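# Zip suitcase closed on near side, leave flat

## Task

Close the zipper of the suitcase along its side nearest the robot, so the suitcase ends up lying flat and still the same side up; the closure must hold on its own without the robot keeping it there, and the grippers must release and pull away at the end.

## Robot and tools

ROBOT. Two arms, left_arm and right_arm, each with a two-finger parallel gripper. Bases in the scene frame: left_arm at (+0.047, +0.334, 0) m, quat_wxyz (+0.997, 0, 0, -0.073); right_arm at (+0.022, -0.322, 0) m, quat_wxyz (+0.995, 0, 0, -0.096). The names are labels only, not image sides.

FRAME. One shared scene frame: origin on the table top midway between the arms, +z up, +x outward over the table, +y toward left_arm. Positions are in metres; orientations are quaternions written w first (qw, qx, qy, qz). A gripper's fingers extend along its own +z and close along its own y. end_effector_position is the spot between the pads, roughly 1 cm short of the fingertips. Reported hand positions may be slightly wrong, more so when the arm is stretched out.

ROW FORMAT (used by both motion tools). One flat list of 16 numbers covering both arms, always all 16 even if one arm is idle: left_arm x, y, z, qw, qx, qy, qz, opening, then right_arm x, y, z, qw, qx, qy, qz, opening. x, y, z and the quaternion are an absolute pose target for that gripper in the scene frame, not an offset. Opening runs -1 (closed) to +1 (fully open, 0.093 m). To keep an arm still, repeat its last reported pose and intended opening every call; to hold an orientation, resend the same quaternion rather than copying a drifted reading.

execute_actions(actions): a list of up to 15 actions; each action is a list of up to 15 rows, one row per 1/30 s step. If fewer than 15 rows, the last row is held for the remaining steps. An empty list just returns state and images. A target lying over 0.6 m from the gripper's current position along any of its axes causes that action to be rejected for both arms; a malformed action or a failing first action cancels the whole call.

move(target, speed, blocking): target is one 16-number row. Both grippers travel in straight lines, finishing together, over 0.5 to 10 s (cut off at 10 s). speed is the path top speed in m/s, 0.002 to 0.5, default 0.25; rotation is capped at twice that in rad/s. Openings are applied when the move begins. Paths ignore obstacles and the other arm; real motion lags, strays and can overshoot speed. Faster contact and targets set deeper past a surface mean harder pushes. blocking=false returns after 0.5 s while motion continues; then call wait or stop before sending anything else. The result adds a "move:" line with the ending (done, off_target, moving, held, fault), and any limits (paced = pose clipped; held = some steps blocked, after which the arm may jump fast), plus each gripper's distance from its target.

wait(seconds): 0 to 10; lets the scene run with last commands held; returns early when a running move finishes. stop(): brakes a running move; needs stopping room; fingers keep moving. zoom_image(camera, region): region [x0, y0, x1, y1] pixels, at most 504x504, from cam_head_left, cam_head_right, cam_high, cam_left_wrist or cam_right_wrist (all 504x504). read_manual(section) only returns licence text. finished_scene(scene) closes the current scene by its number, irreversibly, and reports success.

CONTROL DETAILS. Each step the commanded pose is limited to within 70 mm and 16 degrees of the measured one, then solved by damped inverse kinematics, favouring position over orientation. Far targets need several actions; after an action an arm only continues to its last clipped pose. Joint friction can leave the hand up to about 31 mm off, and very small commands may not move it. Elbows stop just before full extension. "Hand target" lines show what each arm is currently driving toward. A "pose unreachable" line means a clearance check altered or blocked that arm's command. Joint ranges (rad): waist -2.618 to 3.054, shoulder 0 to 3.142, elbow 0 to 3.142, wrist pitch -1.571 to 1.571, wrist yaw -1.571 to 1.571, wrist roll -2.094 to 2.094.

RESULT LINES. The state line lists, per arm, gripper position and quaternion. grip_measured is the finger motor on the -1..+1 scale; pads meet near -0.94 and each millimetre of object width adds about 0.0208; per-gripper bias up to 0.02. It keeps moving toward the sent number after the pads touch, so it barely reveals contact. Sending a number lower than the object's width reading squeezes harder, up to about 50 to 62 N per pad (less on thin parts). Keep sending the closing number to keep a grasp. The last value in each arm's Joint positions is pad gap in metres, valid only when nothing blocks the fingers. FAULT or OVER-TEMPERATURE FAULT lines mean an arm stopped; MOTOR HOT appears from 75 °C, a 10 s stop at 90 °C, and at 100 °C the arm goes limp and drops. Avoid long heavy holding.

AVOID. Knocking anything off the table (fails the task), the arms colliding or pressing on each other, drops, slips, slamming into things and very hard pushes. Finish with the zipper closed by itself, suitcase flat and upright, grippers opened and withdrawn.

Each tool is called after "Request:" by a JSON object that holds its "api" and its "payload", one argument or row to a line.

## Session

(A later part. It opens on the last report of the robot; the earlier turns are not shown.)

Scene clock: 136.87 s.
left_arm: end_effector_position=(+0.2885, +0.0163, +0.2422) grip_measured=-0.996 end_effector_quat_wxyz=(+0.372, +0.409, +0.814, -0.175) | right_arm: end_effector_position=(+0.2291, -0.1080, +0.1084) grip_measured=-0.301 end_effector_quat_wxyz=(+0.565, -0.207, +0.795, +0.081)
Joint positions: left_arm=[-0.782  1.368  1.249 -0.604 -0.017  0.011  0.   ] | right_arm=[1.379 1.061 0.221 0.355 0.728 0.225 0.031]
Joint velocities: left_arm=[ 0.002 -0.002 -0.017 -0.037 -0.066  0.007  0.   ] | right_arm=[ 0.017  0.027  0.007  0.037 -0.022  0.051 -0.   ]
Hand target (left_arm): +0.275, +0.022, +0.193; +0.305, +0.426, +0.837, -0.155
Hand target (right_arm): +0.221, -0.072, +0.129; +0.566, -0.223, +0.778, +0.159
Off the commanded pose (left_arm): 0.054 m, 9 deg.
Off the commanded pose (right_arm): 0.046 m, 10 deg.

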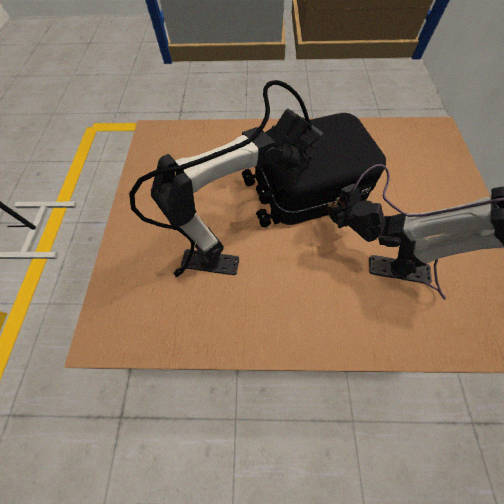

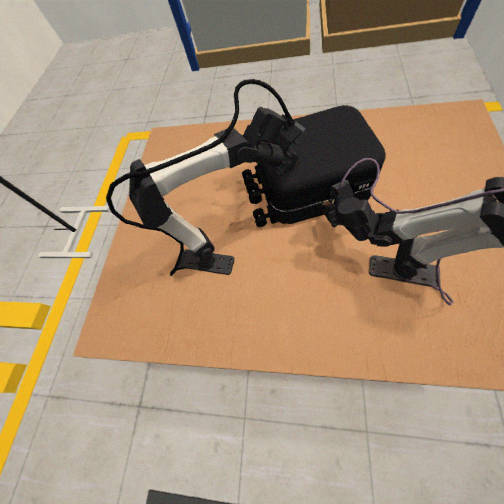

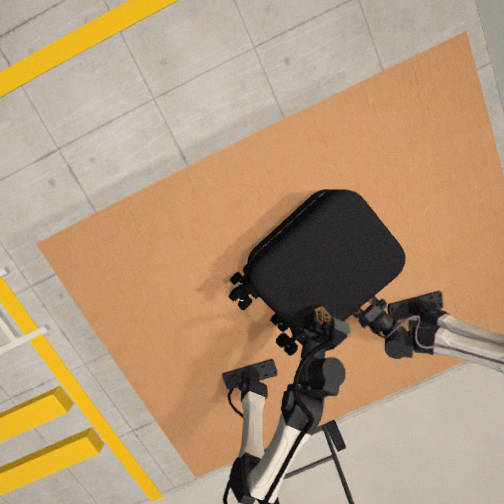

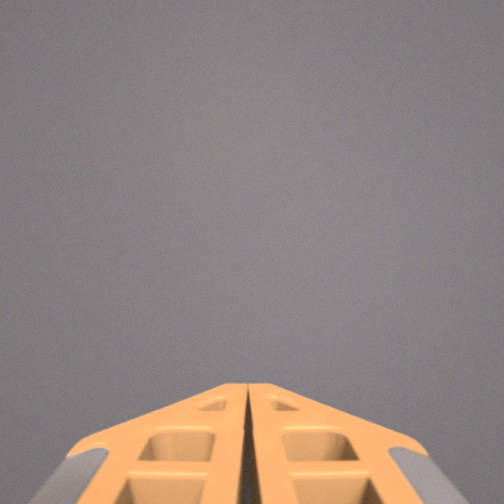

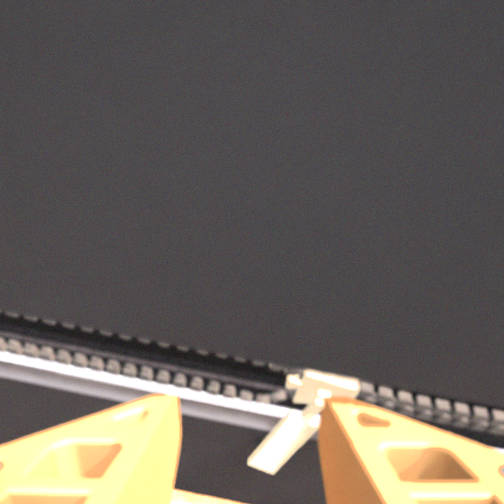

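Request:
{"api": "execute_actions", "payload": {
  "actions": [
    [[0.275,0.02,0.19,0.305,0.427,0.837,-0.155,-1,0.2241,-0.0631,0.125,0.5652,-0.223,0.7777,0.1621,-0.3],[0.275,0.02,0.19,0.305,0.427,0.837,-0.155,-1,0.2234,-0.0607,0.125,0.5652,-0.223,0.7777,0.1621,-0.3],[0.275,0.02,0.19,0.305,0.427,0.837,-0.155,-1,0.2227,-0.0583,0.125,0.5652,-0.223,0.7777,0.1621,-0.3],[0.275,0.02,0.19,0.305,0.427,0.837,-0.155,-1,0.222,-0.0559,0.125,0.5652,-0.223,0.7777,0.1621,-0.3],[0.275,0.02,0.19,0.305,0.427,0.837,-0.155,-1,0.2214,-0.0535,0.125,0.5652,-0.223,0.7777,0.1621,-0.3],[0.275,0.02,0.19,0.305,0.427,0.837,-0.155,-1,0.2207,-0.0511,0.125,0.5652,-0.223,0.7777,0.1621,-0.3],[0.275,0.02,0.19,0.305,0.427,0.837,-0.155,-1,0.22,-0.0487,0.125,0.5652,-0.223,0.7777,0.1621,-0.3],[0.275,0.02,0.19,0.305,0.427,0.837,-0.155,-1,0.2193,-0.0463,0.125,0.5652,-0.223,0.7777,0.1621,-0.3],[0.275,0.02,0.19,0.305,0.427,0.837,-0.155,-1,0.2186,-0.0439,0.125,0.5652,-0.223,0.7777,0.1621,-0.3],[0.275,0.02,0.19,0.305,0.427,0.837,-0.155,-1,0.2179,-0.0415,0.125,0.5652,-0.223,0.7777,0.1621,-0.3],[0.275,0.02,0.19,0.305,0.427,0.837,-0.155,-1,0.2172,-0.0391,0.125,0.5652,-0.223,0.7777,0.1621,-0.3],[0.275,0.02,0.19,0.305,0.427,0.837,-0.155,-1,0.2165,-0.0367,0.125,0.5652,-0.223,0.7777,0.1621,-0.3],[0.275,0.02,0.19,0.305,0.427,0.837,-0.155,-1,0.2158,-0.0343,0.125,0.5652,-0.223,0.7777,0.1621,-0.3],[0.275,0.02,0.19,0.305,0.427,0.837,-0.155,-1,0.2151,-0.0319,0.125,0.5652,-0.223,0.7777,0.1621,-0.3],[0.275,0.02,0.19,0.305,0.427,0.837,-0.155,-1,0.2145,-0.0295,0.125,0.5652,-0.223,0.7777,0.1621,-0.3]],
    [[0.275,0.02,0.19,0.305,0.427,0.837,-0.155,-1,0.2138,-0.0271,0.125,0.5652,-0.223,0.7777,0.1621,-0.3],[0.275,0.02,0.19,0.305,0.427,0.837,-0.155,-1,0.2131,-0.0247,0.125,0.5652,-0.223,0.7777,0.1621,-0.3],[0.275,0.02,0.19,0.305,0.427,0.837,-0.155,-1,0.2124,-0.0223,0.125,0.5652,-0.223,0.7777,0.1621,-0.3],[0.275,0.02,0.19,0.305,0.427,0.837,-0.155,-1,0.2117,-0.0199,0.125,0.5652,-0.223,0.7777,0.1621,-0.3],[0.275,0.02,0.19,0.305,0.427,0.837,-0.155,-1,0.211,-0.0175,0.125,0.5652,-0.223,0.7777,0.1621,-0.3],[0.275,0.02,0.19,0.305,0.427,0.837,-0.155,-1,0.2103,-0.0151,0.125,0.5652,-0.223,0.7777,0.1621,-0.3],[0.275,0.02,0.19,0.305,0.427,0.837,-0.155,-1,0.2096,-0.0127,0.125,0.5652,-0.223,0.7777,0.1621,-0.3],[0.275,0.02,0.19,0.305,0.427,0.837,-0.155,-1,0.2089,-0.0103,0.125,0.5652,-0.223,0.7777,0.1621,-0.3],[0.275,0.02,0.19,0.305,0.427,0.837,-0.155,-1,0.2082,-0.0079,0.125,0.5652,-0.223,0.7777,0.1621,-0.3]]
  ]
}}

Scene clock: 142.87 s.
left_arm: end_effector_position=(+0.2920, +0.0188, +0.2425) grip_measured=-0.996 end_effector_quat_wxyz=(+0.377, +0.404, +0.816, -0.165) | right_arm: end_effector_position=(+0.2154, -0.0507, +0.1093) grip_measured=-0.301 end_effector_quat_wxyz=(+0.567, -0.218, +0.790, +0.079)
Joint positions: left_arm=[-0.782  1.368  1.249 -0.603 -0.042  0.011  0.   ] | right_arm=[1.534 1.341 0.39  0.4   0.855 0.305 0.031]
Joint velocities: left_arm=[-0.012 -0.017 -0.002  0.022 -0.022  0.022  0.   ] | right_arm=[ 0.002  0.056 -0.002 -0.007  0.022  0.037  0.   ]
Hand target (left_arm): +0.275, +0.022, +0.193; +0.305, +0.425, +0.838, -0.156
Hand target (right_arm): +0.206, -0.014, +0.129; +0.566, -0.223, +0.778, +0.160
Off the commanded pose (left_arm): 0.055 m, 9 deg.
Off the commanded pose (right_arm): 0.046 m, 10 deg.

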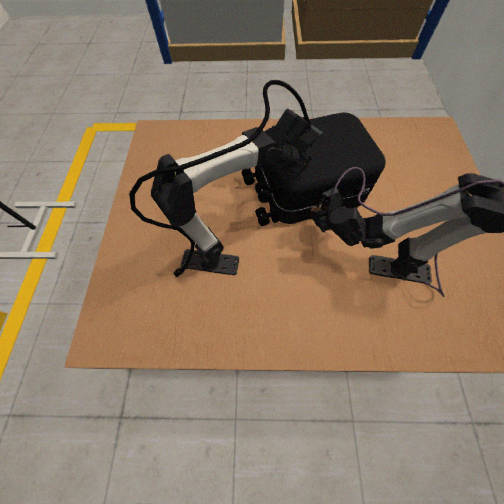

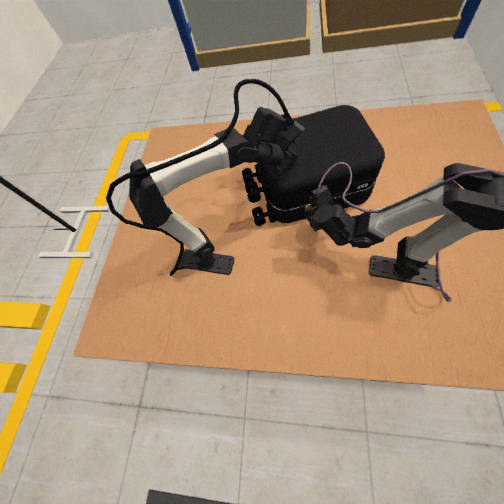

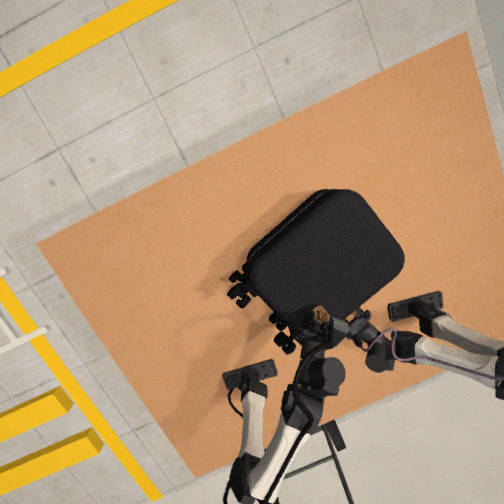

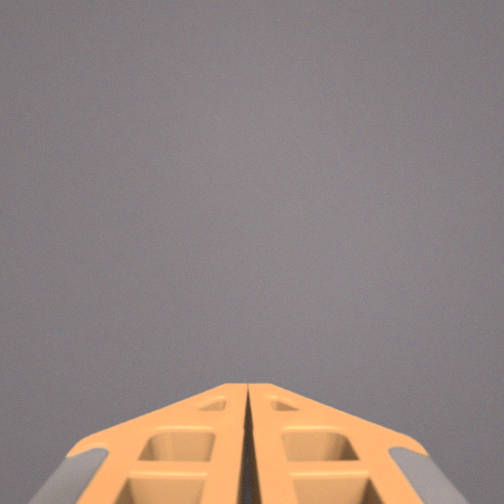

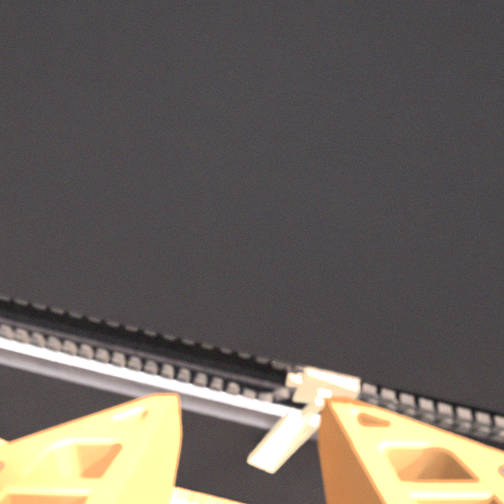

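Request:
{"api": "execute_actions", "payload": {
  "actions": [
    [[0.274,0.019,0.19,0.305,0.427,0.837,-0.155,-1,0.2076,-0.0055,0.125,0.5652,-0.223,0.7777,0.1621,-0.3],[0.273,0.018,0.19,0.305,0.427,0.837,-0.155,-1,0.2069,-0.0031,0.125,0.5652,-0.223,0.7777,0.1621,-0.3],[0.272,0.017,0.19,0.305,0.427,0.837,-0.155,-1,0.2062,-0.0007,0.125,0.5652,-0.223,0.7777,0.1621,-0.3],[0.271,0.016,0.19,0.305,0.427,0.837,-0.155,-1,0.2055,0.0017,0.125,0.5652,-0.223,0.7777,0.1621,-0.3],[0.27,0.015,0.19,0.305,0.427,0.837,-0.155,-1,0.2048,0.0041,0.125,0.5652,-0.223,0.7777,0.1621,-0.3],[0.27,0.015,0.19,0.305,0.427,0.837,-0.155,-1,0.2041,0.0065,0.125,0.5652,-0.223,0.7777,0.1621,-0.3],[0.27,0.015,0.19,0.305,0.427,0.837,-0.155,-1,0.2034,0.0089,0.125,0.5652,-0.223,0.7777,0.1621,-0.3],[0.27,0.015,0.19,0.305,0.427,0.837,-0.155,-1,0.2027,0.0114,0.125,0.5652,-0.223,0.7777,0.1621,-0.3],[0.27,0.015,0.19,0.305,0.427,0.837,-0.155,-1,0.202,0.0138,0.125,0.5652,-0.223,0.7777,0.1621,-0.3],[0.27,0.015,0.19,0.305,0.427,0.837,-0.155,-1,0.2013,0.0162,0.125,0.5652,-0.223,0.7777,0.1621,-0.3],[0.27,0.015,0.19,0.305,0.427,0.837,-0.155,-1,0.2007,0.0186,0.125,0.5652,-0.223,0.7777,0.1621,-0.3],[0.27,0.015,0.19,0.305,0.427,0.837,-0.155,-1,0.2,0.021,0.125,0.5652,-0.223,0.7777,0.1621,-0.3],[0.27,0.015,0.19,0.305,0.427,0.837,-0.155,-1,0.1993,0.0234,0.125,0.5652,-0.223,0.7777,0.1621,-0.3],[0.27,0.015,0.19,0.305,0.427,0.837,-0.155,-1,0.1986,0.0258,0.125,0.5652,-0.223,0.7777,0.1621,-0.3],[0.27,0.015,0.19,0.305,0.427,0.837,-0.155,-1,0.1979,0.0282,0.125,0.5652,-0.223,0.7777,0.1621,-0.3]],
    [[0.27,0.015,0.19,0.305,0.427,0.837,-0.155,-1,0.1972,0.0306,0.125,0.5652,-0.223,0.7777,0.1621,-0.3],[0.27,0.015,0.19,0.305,0.427,0.837,-0.155,-1,0.1965,0.033,0.125,0.5652,-0.223,0.7777,0.1621,-0.3],[0.27,0.015,0.19,0.305,0.427,0.837,-0.155,-1,0.1958,0.0354,0.125,0.5652,-0.223,0.7777,0.1621,-0.3],[0.27,0.015,0.19,0.305,0.427,0.837,-0.155,-1,0.1951,0.0378,0.125,0.5652,-0.223,0.7777,0.1621,-0.3],[0.27,0.015,0.19,0.305,0.427,0.837,-0.155,-1,0.1944,0.0402,0.125,0.5652,-0.223,0.7777,0.1621,-0.3],[0.27,0.015,0.19,0.305,0.427,0.837,-0.155,-1,0.1938,0.0426,0.125,0.5652,-0.223,0.7777,0.1621,-0.3],[0.27,0.015,0.19,0.305,0.427,0.837,-0.155,-1,0.1931,0.045,0.125,0.5652,-0.223,0.7777,0.1621,-0.3],[0.27,0.015,0.19,0.305,0.427,0.837,-0.155,-1,0.1924,0.0474,0.125,0.5652,-0.223,0.7777,0.1621,-0.3],[0.27,0.015,0.19,0.305,0.427,0.837,-0.155,-1,0.1917,0.0498,0.125,0.5652,-0.223,0.7777,0.1621,-0.3]]
  ]
}}

Scene clock: 148.87 s.
left_arm: end_effector_position=(+0.2945, +0.0209, +0.2423) grip_measured=-0.996 end_effector_quat_wxyz=(+0.384, +0.393, +0.821, -0.153) | right_arm: end_effector_position=(+0.2017, +0.0108, +0.1107) grip_measured=-0.301 end_effector_quat_wxyz=(+0.571, -0.222, +0.786, +0.088)
Joint positions: left_arm=[-0.793  1.368  1.247 -0.601 -0.086 -0.007  0.   ] | right_arm=[1.631 1.575 0.596 0.393 0.926 0.365 0.031]
Joint velocities: left_arm=[-0.012 -0.007 -0.017 -0.037  0.037  0.037  0.   ] | right_arm=[ 0.012  0.007  0.012  0.007 -0.022 -0.007  0.   ]
Hand target (left_arm): +0.270, +0.018, +0.193; +0.305, +0.424, +0.838, -0.155
Hand target (right_arm): +0.190, +0.045, +0.128; +0.566, -0.223, +0.777, +0.161
Off the commanded pose (left_arm): 0.058 m, 10 deg.
Off the commanded pose (right_arm): 0.043 m, 9 deg.

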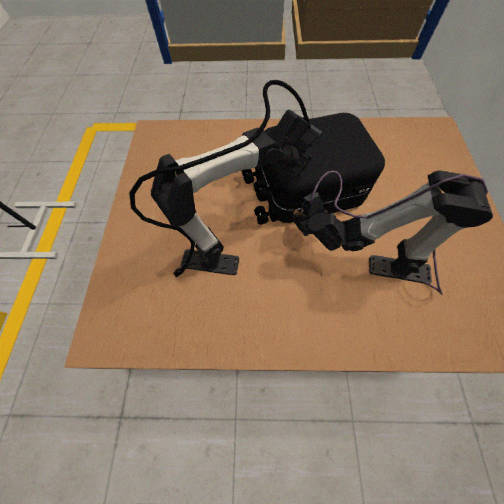

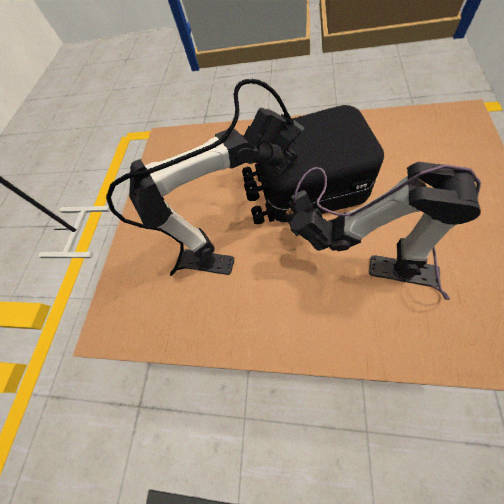

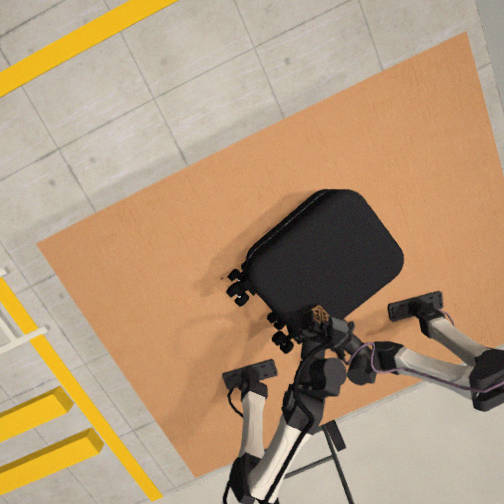

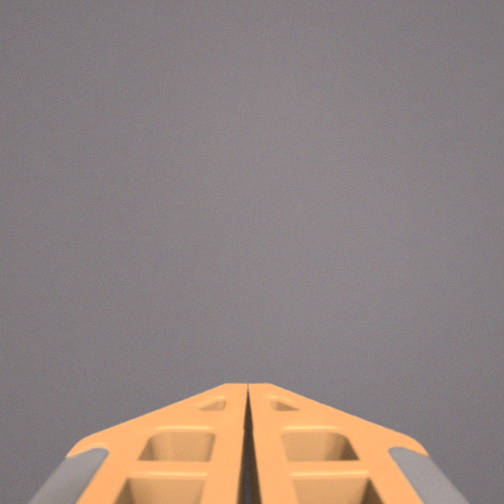

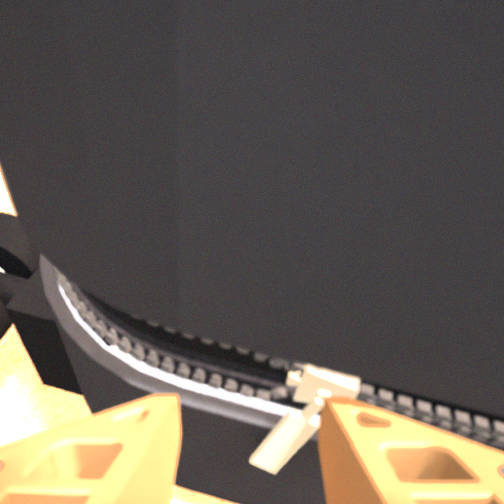

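Request:
{"api": "execute_actions", "payload": {
  "actions": [
    [[0.27,0.015,0.19,0.305,0.427,0.837,-0.155,-1,0.1912,0.0517,0.124,0.5652,-0.223,0.7777,0.1621,-0.3],[0.27,0.015,0.19,0.305,0.427,0.837,-0.155,-1,0.1907,0.0537,0.124,0.5652,-0.223,0.7777,0.1621,-0.3],[0.27,0.015,0.19,0.305,0.427,0.837,-0.155,-1,0.1902,0.0556,0.124,0.5652,-0.223,0.7777,0.1621,-0.3],[0.27,0.015,0.19,0.305,0.427,0.837,-0.155,-1,0.1897,0.0576,0.124,0.5652,-0.223,0.7777,0.1621,-0.3],[0.27,0.015,0.19,0.305,0.427,0.837,-0.155,-1,0.1892,0.0595,0.124,0.5652,-0.223,0.7777,0.1621,-0.3],[0.27,0.015,0.19,0.305,0.427,0.837,-0.155,-1,0.1887,0.0614,0.124,0.5652,-0.223,0.7777,0.1621,-0.3],[0.27,0.015,0.19,0.305,0.427,0.837,-0.155,-1,0.1882,0.0634,0.124,0.5652,-0.223,0.7777,0.1621,-0.3],[0.27,0.015,0.19,0.305,0.427,0.837,-0.155,-1,0.1877,0.0653,0.124,0.5652,-0.223,0.7777,0.1621,-0.3],[0.27,0.015,0.19,0.305,0.427,0.837,-0.155,-1,0.1872,0.0673,0.124,0.5652,-0.223,0.7777,0.1621,-0.3],[0.27,0.015,0.19,0.305,0.427,0.837,-0.155,-1,0.1867,0.0692,0.124,0.5652,-0.223,0.7777,0.1621,-0.3],[0.27,0.015,0.19,0.305,0.427,0.837,-0.155,-1,0.1862,0.0711,0.124,0.5652,-0.223,0.7777,0.1621,-0.3],[0.27,0.015,0.19,0.305,0.427,0.837,-0.155,-1,0.1857,0.0731,0.124,0.5652,-0.223,0.7777,0.1621,-0.3],[0.27,0.015,0.19,0.305,0.427,0.837,-0.155,-1,0.1852,0.075,0.124,0.5652,-0.223,0.7777,0.1621,-0.3],[0.27,0.015,0.19,0.305,0.427,0.837,-0.155,-1,0.1847,0.077,0.124,0.5652,-0.223,0.7777,0.1621,-0.3],[0.27,0.015,0.19,0.305,0.427,0.837,-0.155,-1,0.1842,0.0789,0.124,0.5652,-0.223,0.7777,0.1621,-0.3]],
    [[0.27,0.015,0.19,0.305,0.427,0.837,-0.155,-1,0.1838,0.0808,0.124,0.5652,-0.223,0.7777,0.1621,-0.3]]
  ]
}}

Scene clock: 153.07 s.
left_arm: end_effector_position=(+0.2957, +0.0219, +0.2424) grip_measured=-0.996 end_effector_quat_wxyz=(+0.386, +0.391, +0.822, -0.149) | right_arm: end_effector_position=(+0.1952, +0.0443, +0.1117) grip_measured=-0.301 end_effector_quat_wxyz=(+0.573, -0.220, +0.784, +0.093)
Joint positions: left_arm=[-0.793  1.368  1.247 -0.601 -0.095 -0.008  0.   ] | right_arm=[1.666 1.688 0.721 0.371 0.953 0.392 0.031]
Joint velocities: left_arm=[-0.002 -0.007  0.002  0.037 -0.007  0.007  0.   ] | right_arm=[ 0.002 -0.002 -0.017 -0.022 -0.095  0.022 -0.001]
Hand target (left_arm): +0.270, +0.018, +0.193; +0.305, +0.424, +0.838, -0.155
Hand target (right_arm): +0.183, +0.077, +0.127; +0.566, -0.223, +0.777, +0.161
Off the commanded pose (left_arm): 0.059 m, 10 deg.
Off the commanded pose (right_arm): 0.040 m, 8 deg.

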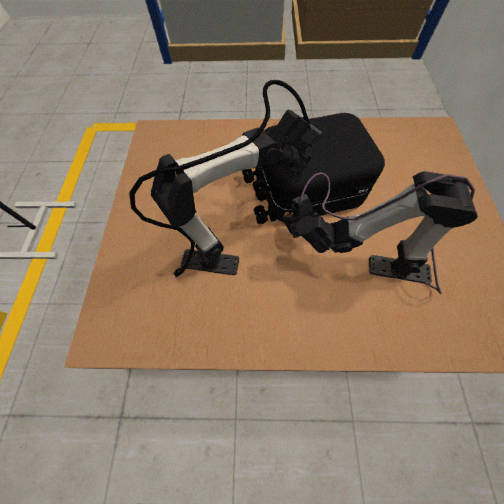

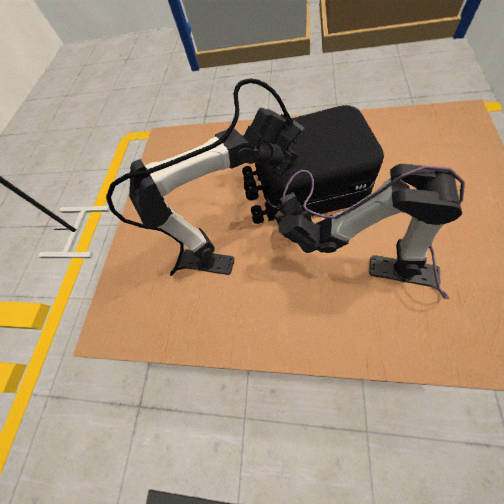

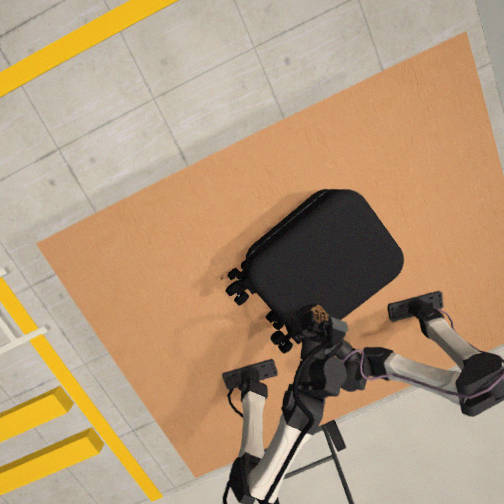

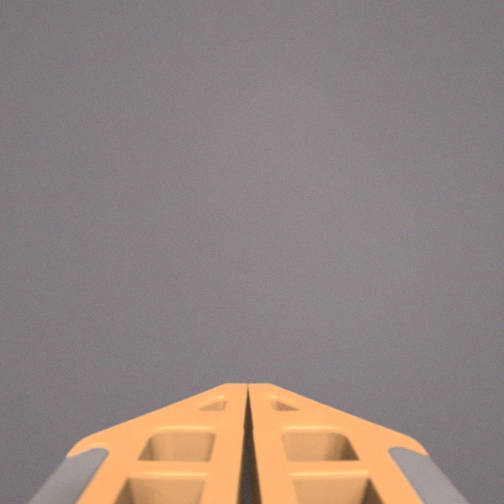

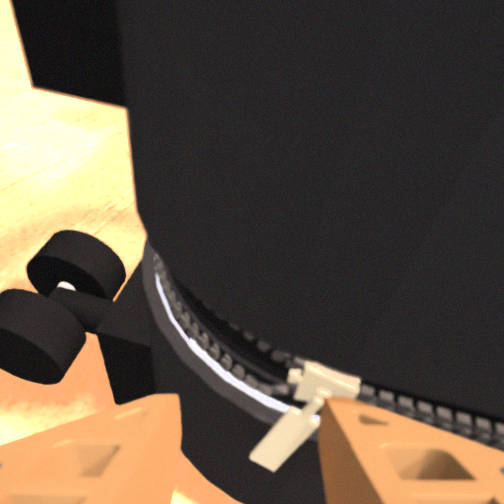

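Request:
{"api": "execute_actions", "payload": {
  "actions": [
    [[0.27,0.015,0.19,0.305,0.427,0.837,-0.155,-1,0.1839,0.0822,0.123,0.5652,-0.223,0.7777,0.1621,-0.3],[0.27,0.015,0.19,0.305,0.427,0.837,-0.155,-1,0.1841,0.0836,0.123,0.568,-0.2094,0.7814,0.1522,-0.3],[0.27,0.015,0.19,0.305,0.427,0.837,-0.155,-1,0.1844,0.085,0.123,0.568,-0.2094,0.7814,0.1522,-0.3],[0.27,0.015,0.19,0.305,0.427,0.837,-0.155,-1,0.1848,0.0864,0.123,0.568,-0.2094,0.7814,0.1522,-0.3],[0.27,0.015,0.19,0.305,0.427,0.837,-0.155,-1,0.1853,0.0878,0.123,0.5705,-0.1957,0.785,0.1422,-0.3],[0.27,0.015,0.19,0.305,0.427,0.837,-0.155,-1,0.1859,0.0892,0.123,0.5705,-0.1957,0.785,0.1422,-0.3],[0.27,0.015,0.19,0.305,0.427,0.837,-0.155,-1,0.1866,0.0906,0.123,0.5705,-0.1957,0.785,0.1422,-0.3],[0.27,0.015,0.19,0.305,0.427,0.837,-0.155,-1,0.1874,0.092,0.123,0.5729,-0.182,0.7883,0.1323,-0.3],[0.27,0.015,0.19,0.305,0.427,0.837,-0.155,-1,0.1882,0.0934,0.123,0.5729,-0.182,0.7883,0.1323,-0.3],[0.27,0.015,0.19,0.305,0.427,0.837,-0.155,-1,0.1891,0.0948,0.123,0.5729,-0.182,0.7883,0.1323,-0.3],[0.27,0.015,0.19,0.305,0.427,0.837,-0.155,-1,0.19,0.0962,0.123,0.5751,-0.1682,0.7913,0.1222,-0.3],[0.27,0.015,0.19,0.305,0.427,0.837,-0.155,-1,0.191,0.0976,0.123,0.5751,-0.1682,0.7913,0.1222,-0.3],[0.27,0.015,0.19,0.305,0.427,0.837,-0.155,-1,0.192,0.099,0.123,0.5751,-0.1682,0.7913,0.1222,-0.3],[0.27,0.015,0.19,0.305,0.427,0.837,-0.155,-1,0.193,0.1,0.123,0.5772,-0.1544,0.7941,0.1122,-0.3]],
    [[0.27,0.015,0.19,0.305,0.427,0.837,-0.155,-1,0.193,0.1,0.123,0.5772,-0.1544,0.7941,0.1122,-0.3]]
  ]
}}

Scene clock: 158.80 s.
left_arm: end_effector_position=(+0.2981, +0.0226, +0.2424) grip_measured=-0.996 end_effector_quat_wxyz=(+0.391, +0.387, +0.823, -0.145) | right_arm: end_effector_position=(+0.1955, +0.0914, +0.1234) grip_measured=-0.301 end_effector_quat_wxyz=(+0.578, -0.157, +0.794, +0.103)
Joint positions: left_arm=[-0.793  1.368  1.242 -0.591 -0.109 -0.01   0.   ] | right_arm=[1.694 1.847 0.985 0.211 1.034 0.561 0.031]
Joint velocities: left_arm=[ 0.012  0.007  0.012 -0.037  0.007  0.007  0.   ] | right_arm=[ 0.007  0.002 -0.002 -0.007 -0.081 -0.022  0.   ]
Hand target (left_arm): +0.270, +0.018, +0.194; +0.306, +0.423, +0.839, -0.155
Hand target (right_arm): +0.193, +0.100, +0.123; +0.577, -0.154, +0.794, +0.112
Off the commanded pose (left_arm): 0.060 m, 11 deg.
Off the commanded pose (right_arm): 0.009 m, 1 deg.

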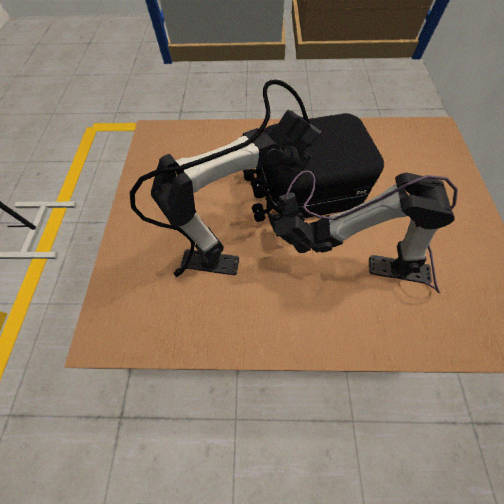

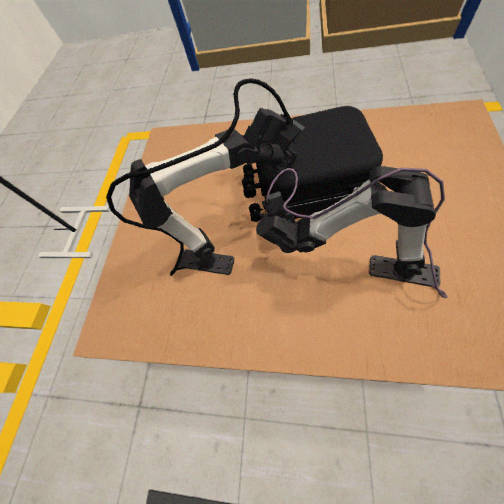

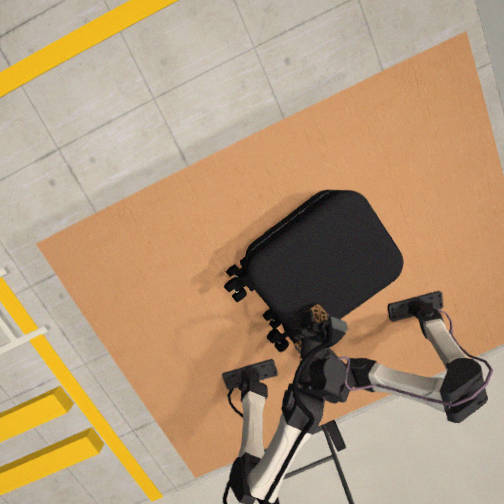

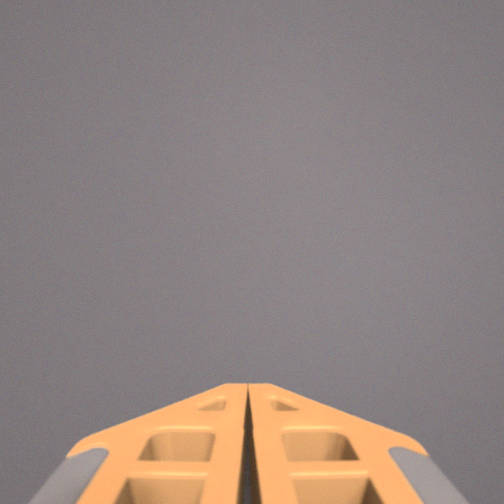

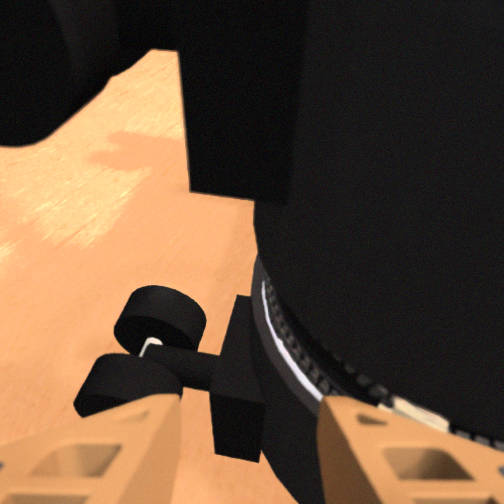

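Request:
{"api": "move", "payload": {
  "target": [0.29,0.02,0.225,0.35,0.41,0.83,-0.15,-1,0.145,0.045,0.125,0.585,-0.08,0.805,0.058,-0.3],
  "speed": 0.1
}}

Scene clock: 161.37 s.
left_arm: end_effector_position=(+0.2986, +0.0229, +0.2436) grip_measured=-0.996 end_effector_quat_wxyz=(+0.391, +0.388, +0.822, -0.149) | right_arm: end_effector_position=(+0.1466, +0.0409, +0.1229) grip_measured=-0.301 end_effector_quat_wxyz=(+0.582, -0.085, +0.807, +0.058)
Joint positions: left_arm=[-0.786  1.365  1.243 -0.589 -0.097 -0.006  0.   ] | right_arm=[ 1.858  1.831  1.086 -0.508  1.231  1.229  0.031]
Joint velocities: left_arm=[ 0.002 -0.007  0.012 -0.022 -0.037  0.037  0.   ] | right_arm=[-0.017  0.002  0.002 -0.066  0.037  0.037  0.001]
Hand target (left_arm): +0.290, +0.020, +0.226; +0.351, +0.408, +0.829, -0.151
Hand target (right_arm): +0.145, +0.046, +0.126; +0.585, -0.083, +0.804, +0.061
Off the commanded pose (left_arm): 0.021 m, 5 deg.
Off the commanded pose (right_arm): 0.005 m, 1 deg.
move: off_target (left_arm)

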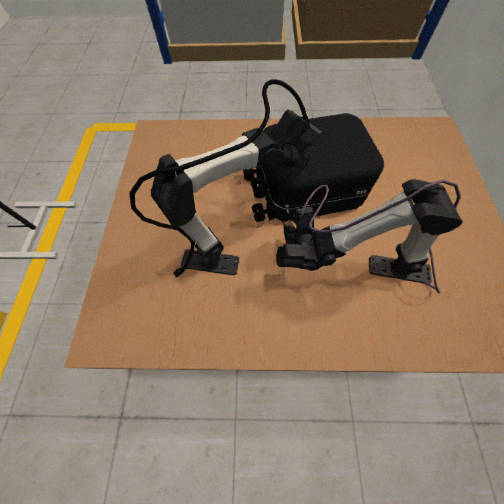

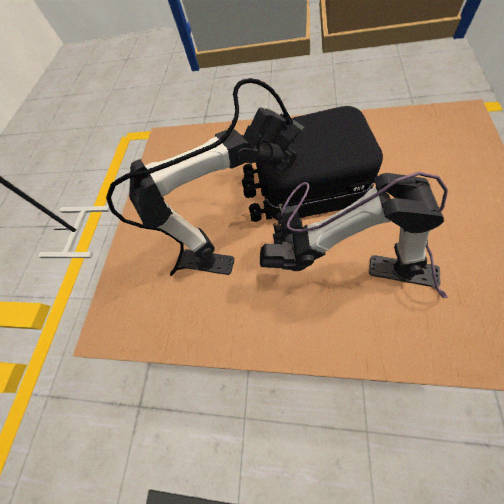

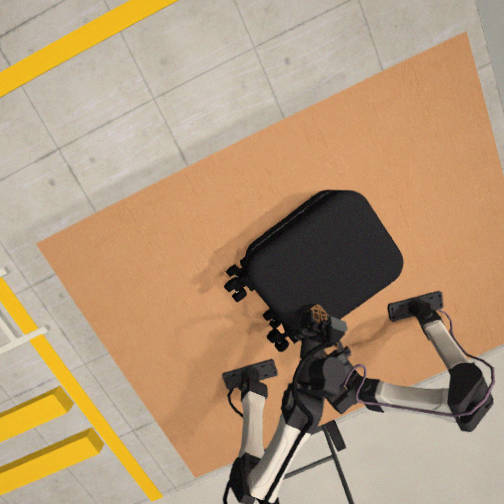

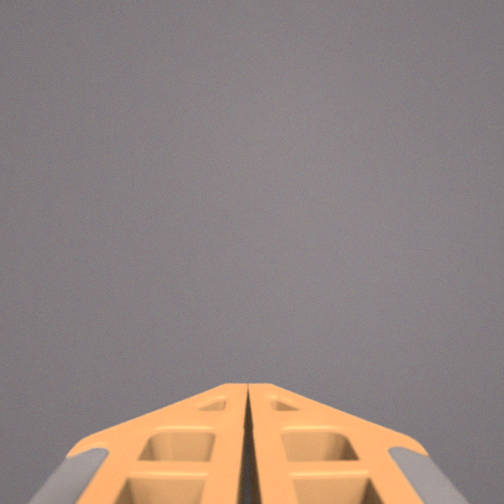

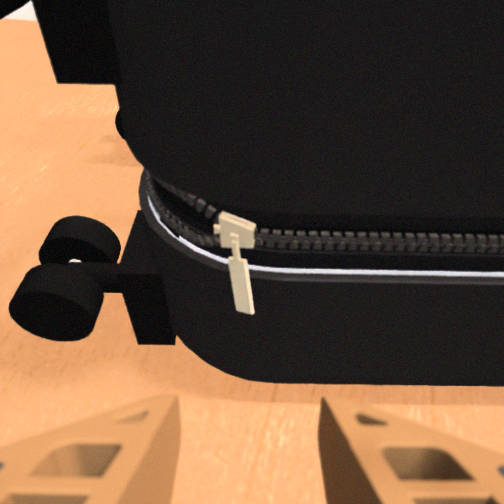

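Request:
{"api": "move", "payload": {
  "target": [0.275,0.015,0.19,0.305,0.427,0.837,-0.155,-1,0.196,0.064,0.112,0.585,-0.08,0.805,0.058,-0.3],
  "speed": 0.07
}}

Scene clock: 168.60 s.
left_arm: end_effector_position=(+0.2983, +0.0225, +0.2431) grip_measured=-0.996 end_effector_quat_wxyz=(+0.390, +0.388, +0.822, -0.149) | right_arm: end_effector_position=(+0.1937, +0.0700, +0.1284) grip_measured=-0.301 end_effector_quat_wxyz=(+0.587, -0.066, +0.804, +0.075)
Joint positions: left_arm=[-0.786  1.367  1.243 -0.59  -0.094 -0.006  0.   ] | right_arm=[ 1.721  1.864  1.086 -0.125  1.178  0.909  0.031]
Joint velocities: left_arm=[-0.007 -0.012  0.012  0.007 -0.022 -0.051  0.   ] | right_arm=[-0.002 -0.012 -0.007  0.022 -0.051 -0.022  0.   ]
Hand target (left_arm): +0.275, +0.018, +0.194; +0.306, +0.423, +0.838, -0.156
Hand target (right_arm): +0.196, +0.063, +0.112; +0.584, -0.079, +0.806, +0.056
Off the commanded pose (left_arm): 0.058 m, 11 deg.
Off the commanded pose (right_arm): 0.018 m, 3 deg.
move: off_target (left_arm, right_arm)

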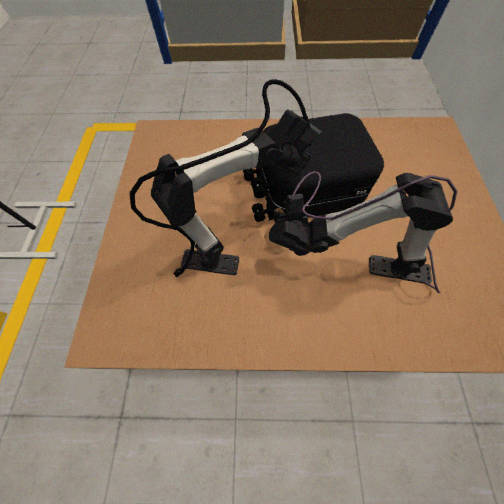

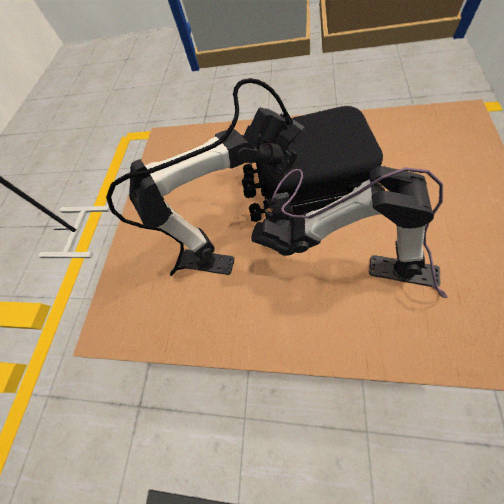

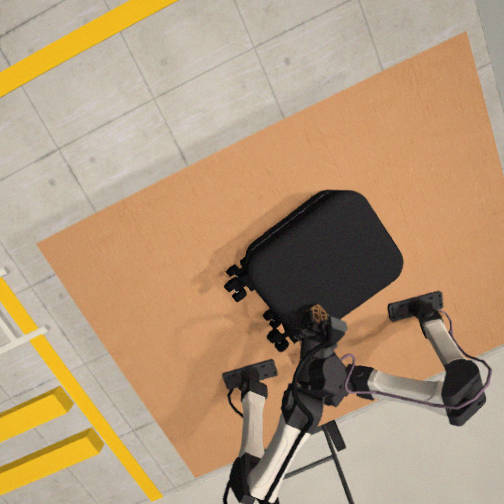

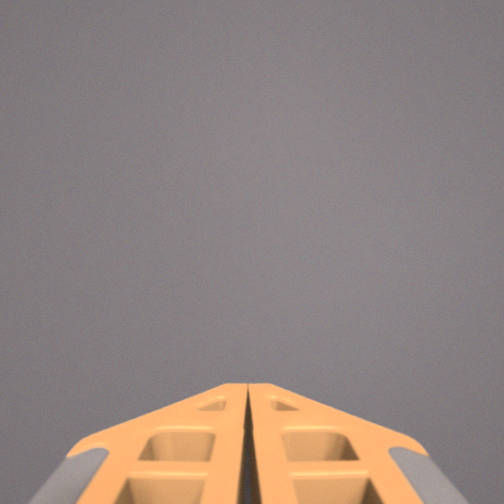

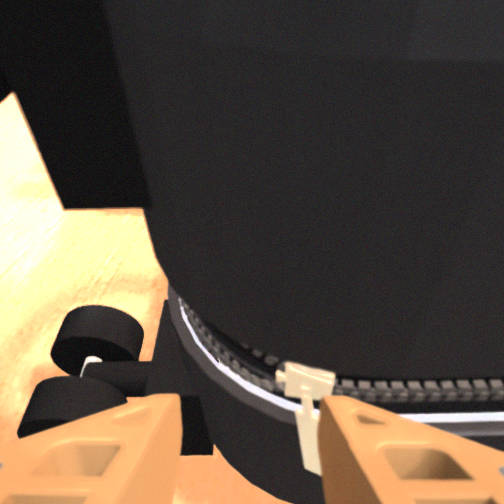

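Request:
{"api": "execute_actions", "payload": {
  "actions": [
    [[0.275,0.015,0.19,0.305,0.427,0.837,-0.155,-1,0.196,0.062,0.111,0.585,-0.08,0.805,0.058,-0.3],[0.275,0.015,0.19,0.305,0.427,0.837,-0.155,-1,0.196,0.060,0.109,0.585,-0.08,0.805,0.058,-0.3],[0.275,0.015,0.19,0.305,0.427,0.837,-0.155,-1,0.1965,0.058,0.107,0.585,-0.08,0.805,0.058,-0.3],[0.275,0.015,0.19,0.305,0.427,0.837,-0.155,-1,0.197,0.056,0.105,0.585,-0.08,0.805,0.058,-0.3],[0.275,0.015,0.19,0.305,0.427,0.837,-0.155,-1,0.1975,0.054,0.103,0.585,-0.08,0.805,0.058,-0.3],[0.275,0.015,0.19,0.305,0.427,0.837,-0.155,-1,0.198,0.052,0.101,0.585,-0.08,0.805,0.058,-0.3],[0.275,0.015,0.19,0.305,0.427,0.837,-0.155,-1,0.198,0.051,0.099,0.585,-0.08,0.805,0.058,-0.3],[0.275,0.015,0.19,0.305,0.427,0.837,-0.155,-1,0.198,0.050,0.097,0.585,-0.08,0.805,0.058,-0.3]]
  ]
}}

Scene clock: 171.00 s.
left_arm: end_effector_position=(+0.2983, +0.0225, +0.2431) grip_measured=-0.996 end_effector_quat_wxyz=(+0.390, +0.388, +0.822, -0.149) | right_arm: end_effector_position=(+0.1954, +0.0533, +0.1048) grip_measured=-0.301 end_effector_quat_wxyz=(+0.585, -0.077, +0.805, +0.063)
Joint positions: left_arm=[-0.786  1.367  1.243 -0.59  -0.094 -0.006  0.   ] | right_arm=[ 1.714  1.864  0.981 -0.033  1.172  0.887  0.031]
Joint velocities: left_arm=[-0.022  0.002 -0.002 -0.007 -0.037  0.037  0.   ] | right_arm=[ 0.017 -0.007 -0.012  0.125 -0.066 -0.066 -0.001]
Hand target (left_arm): +0.275, +0.018, +0.193; +0.306, +0.423, +0.838, -0.156
Hand target (right_arm): +0.198, +0.050, +0.097; +0.585, -0.080, +0.805, +0.057
Off the commanded pose (left_arm): 0.058 m, 11 deg.
Off the commanded pose (right_arm): 0.009 m, 1 deg.

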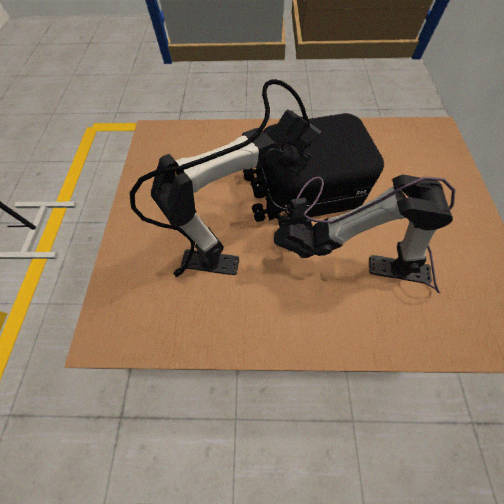

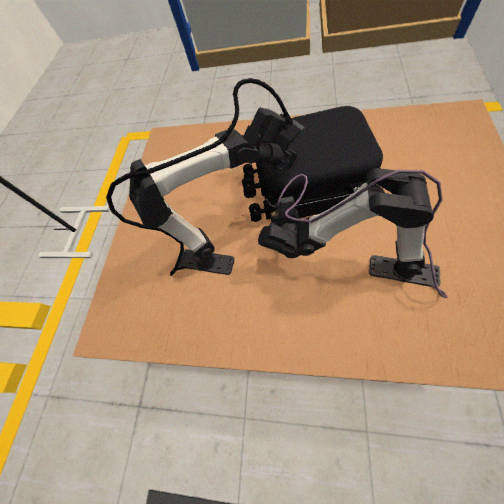

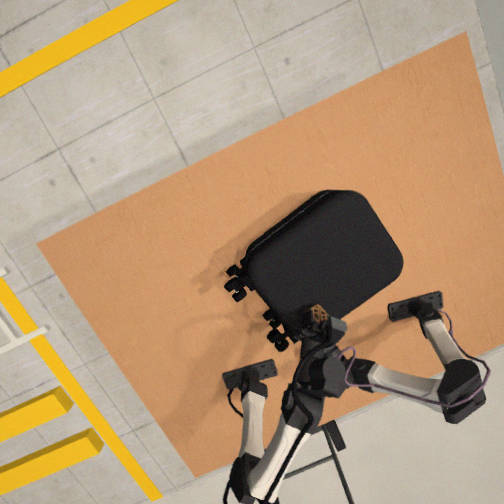

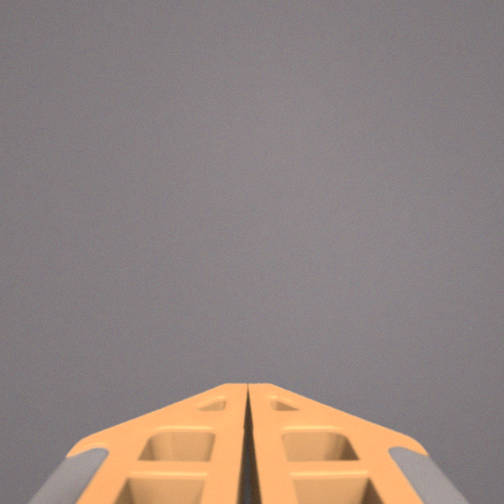

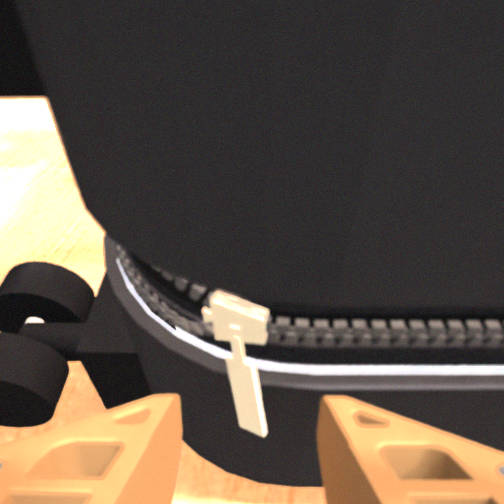

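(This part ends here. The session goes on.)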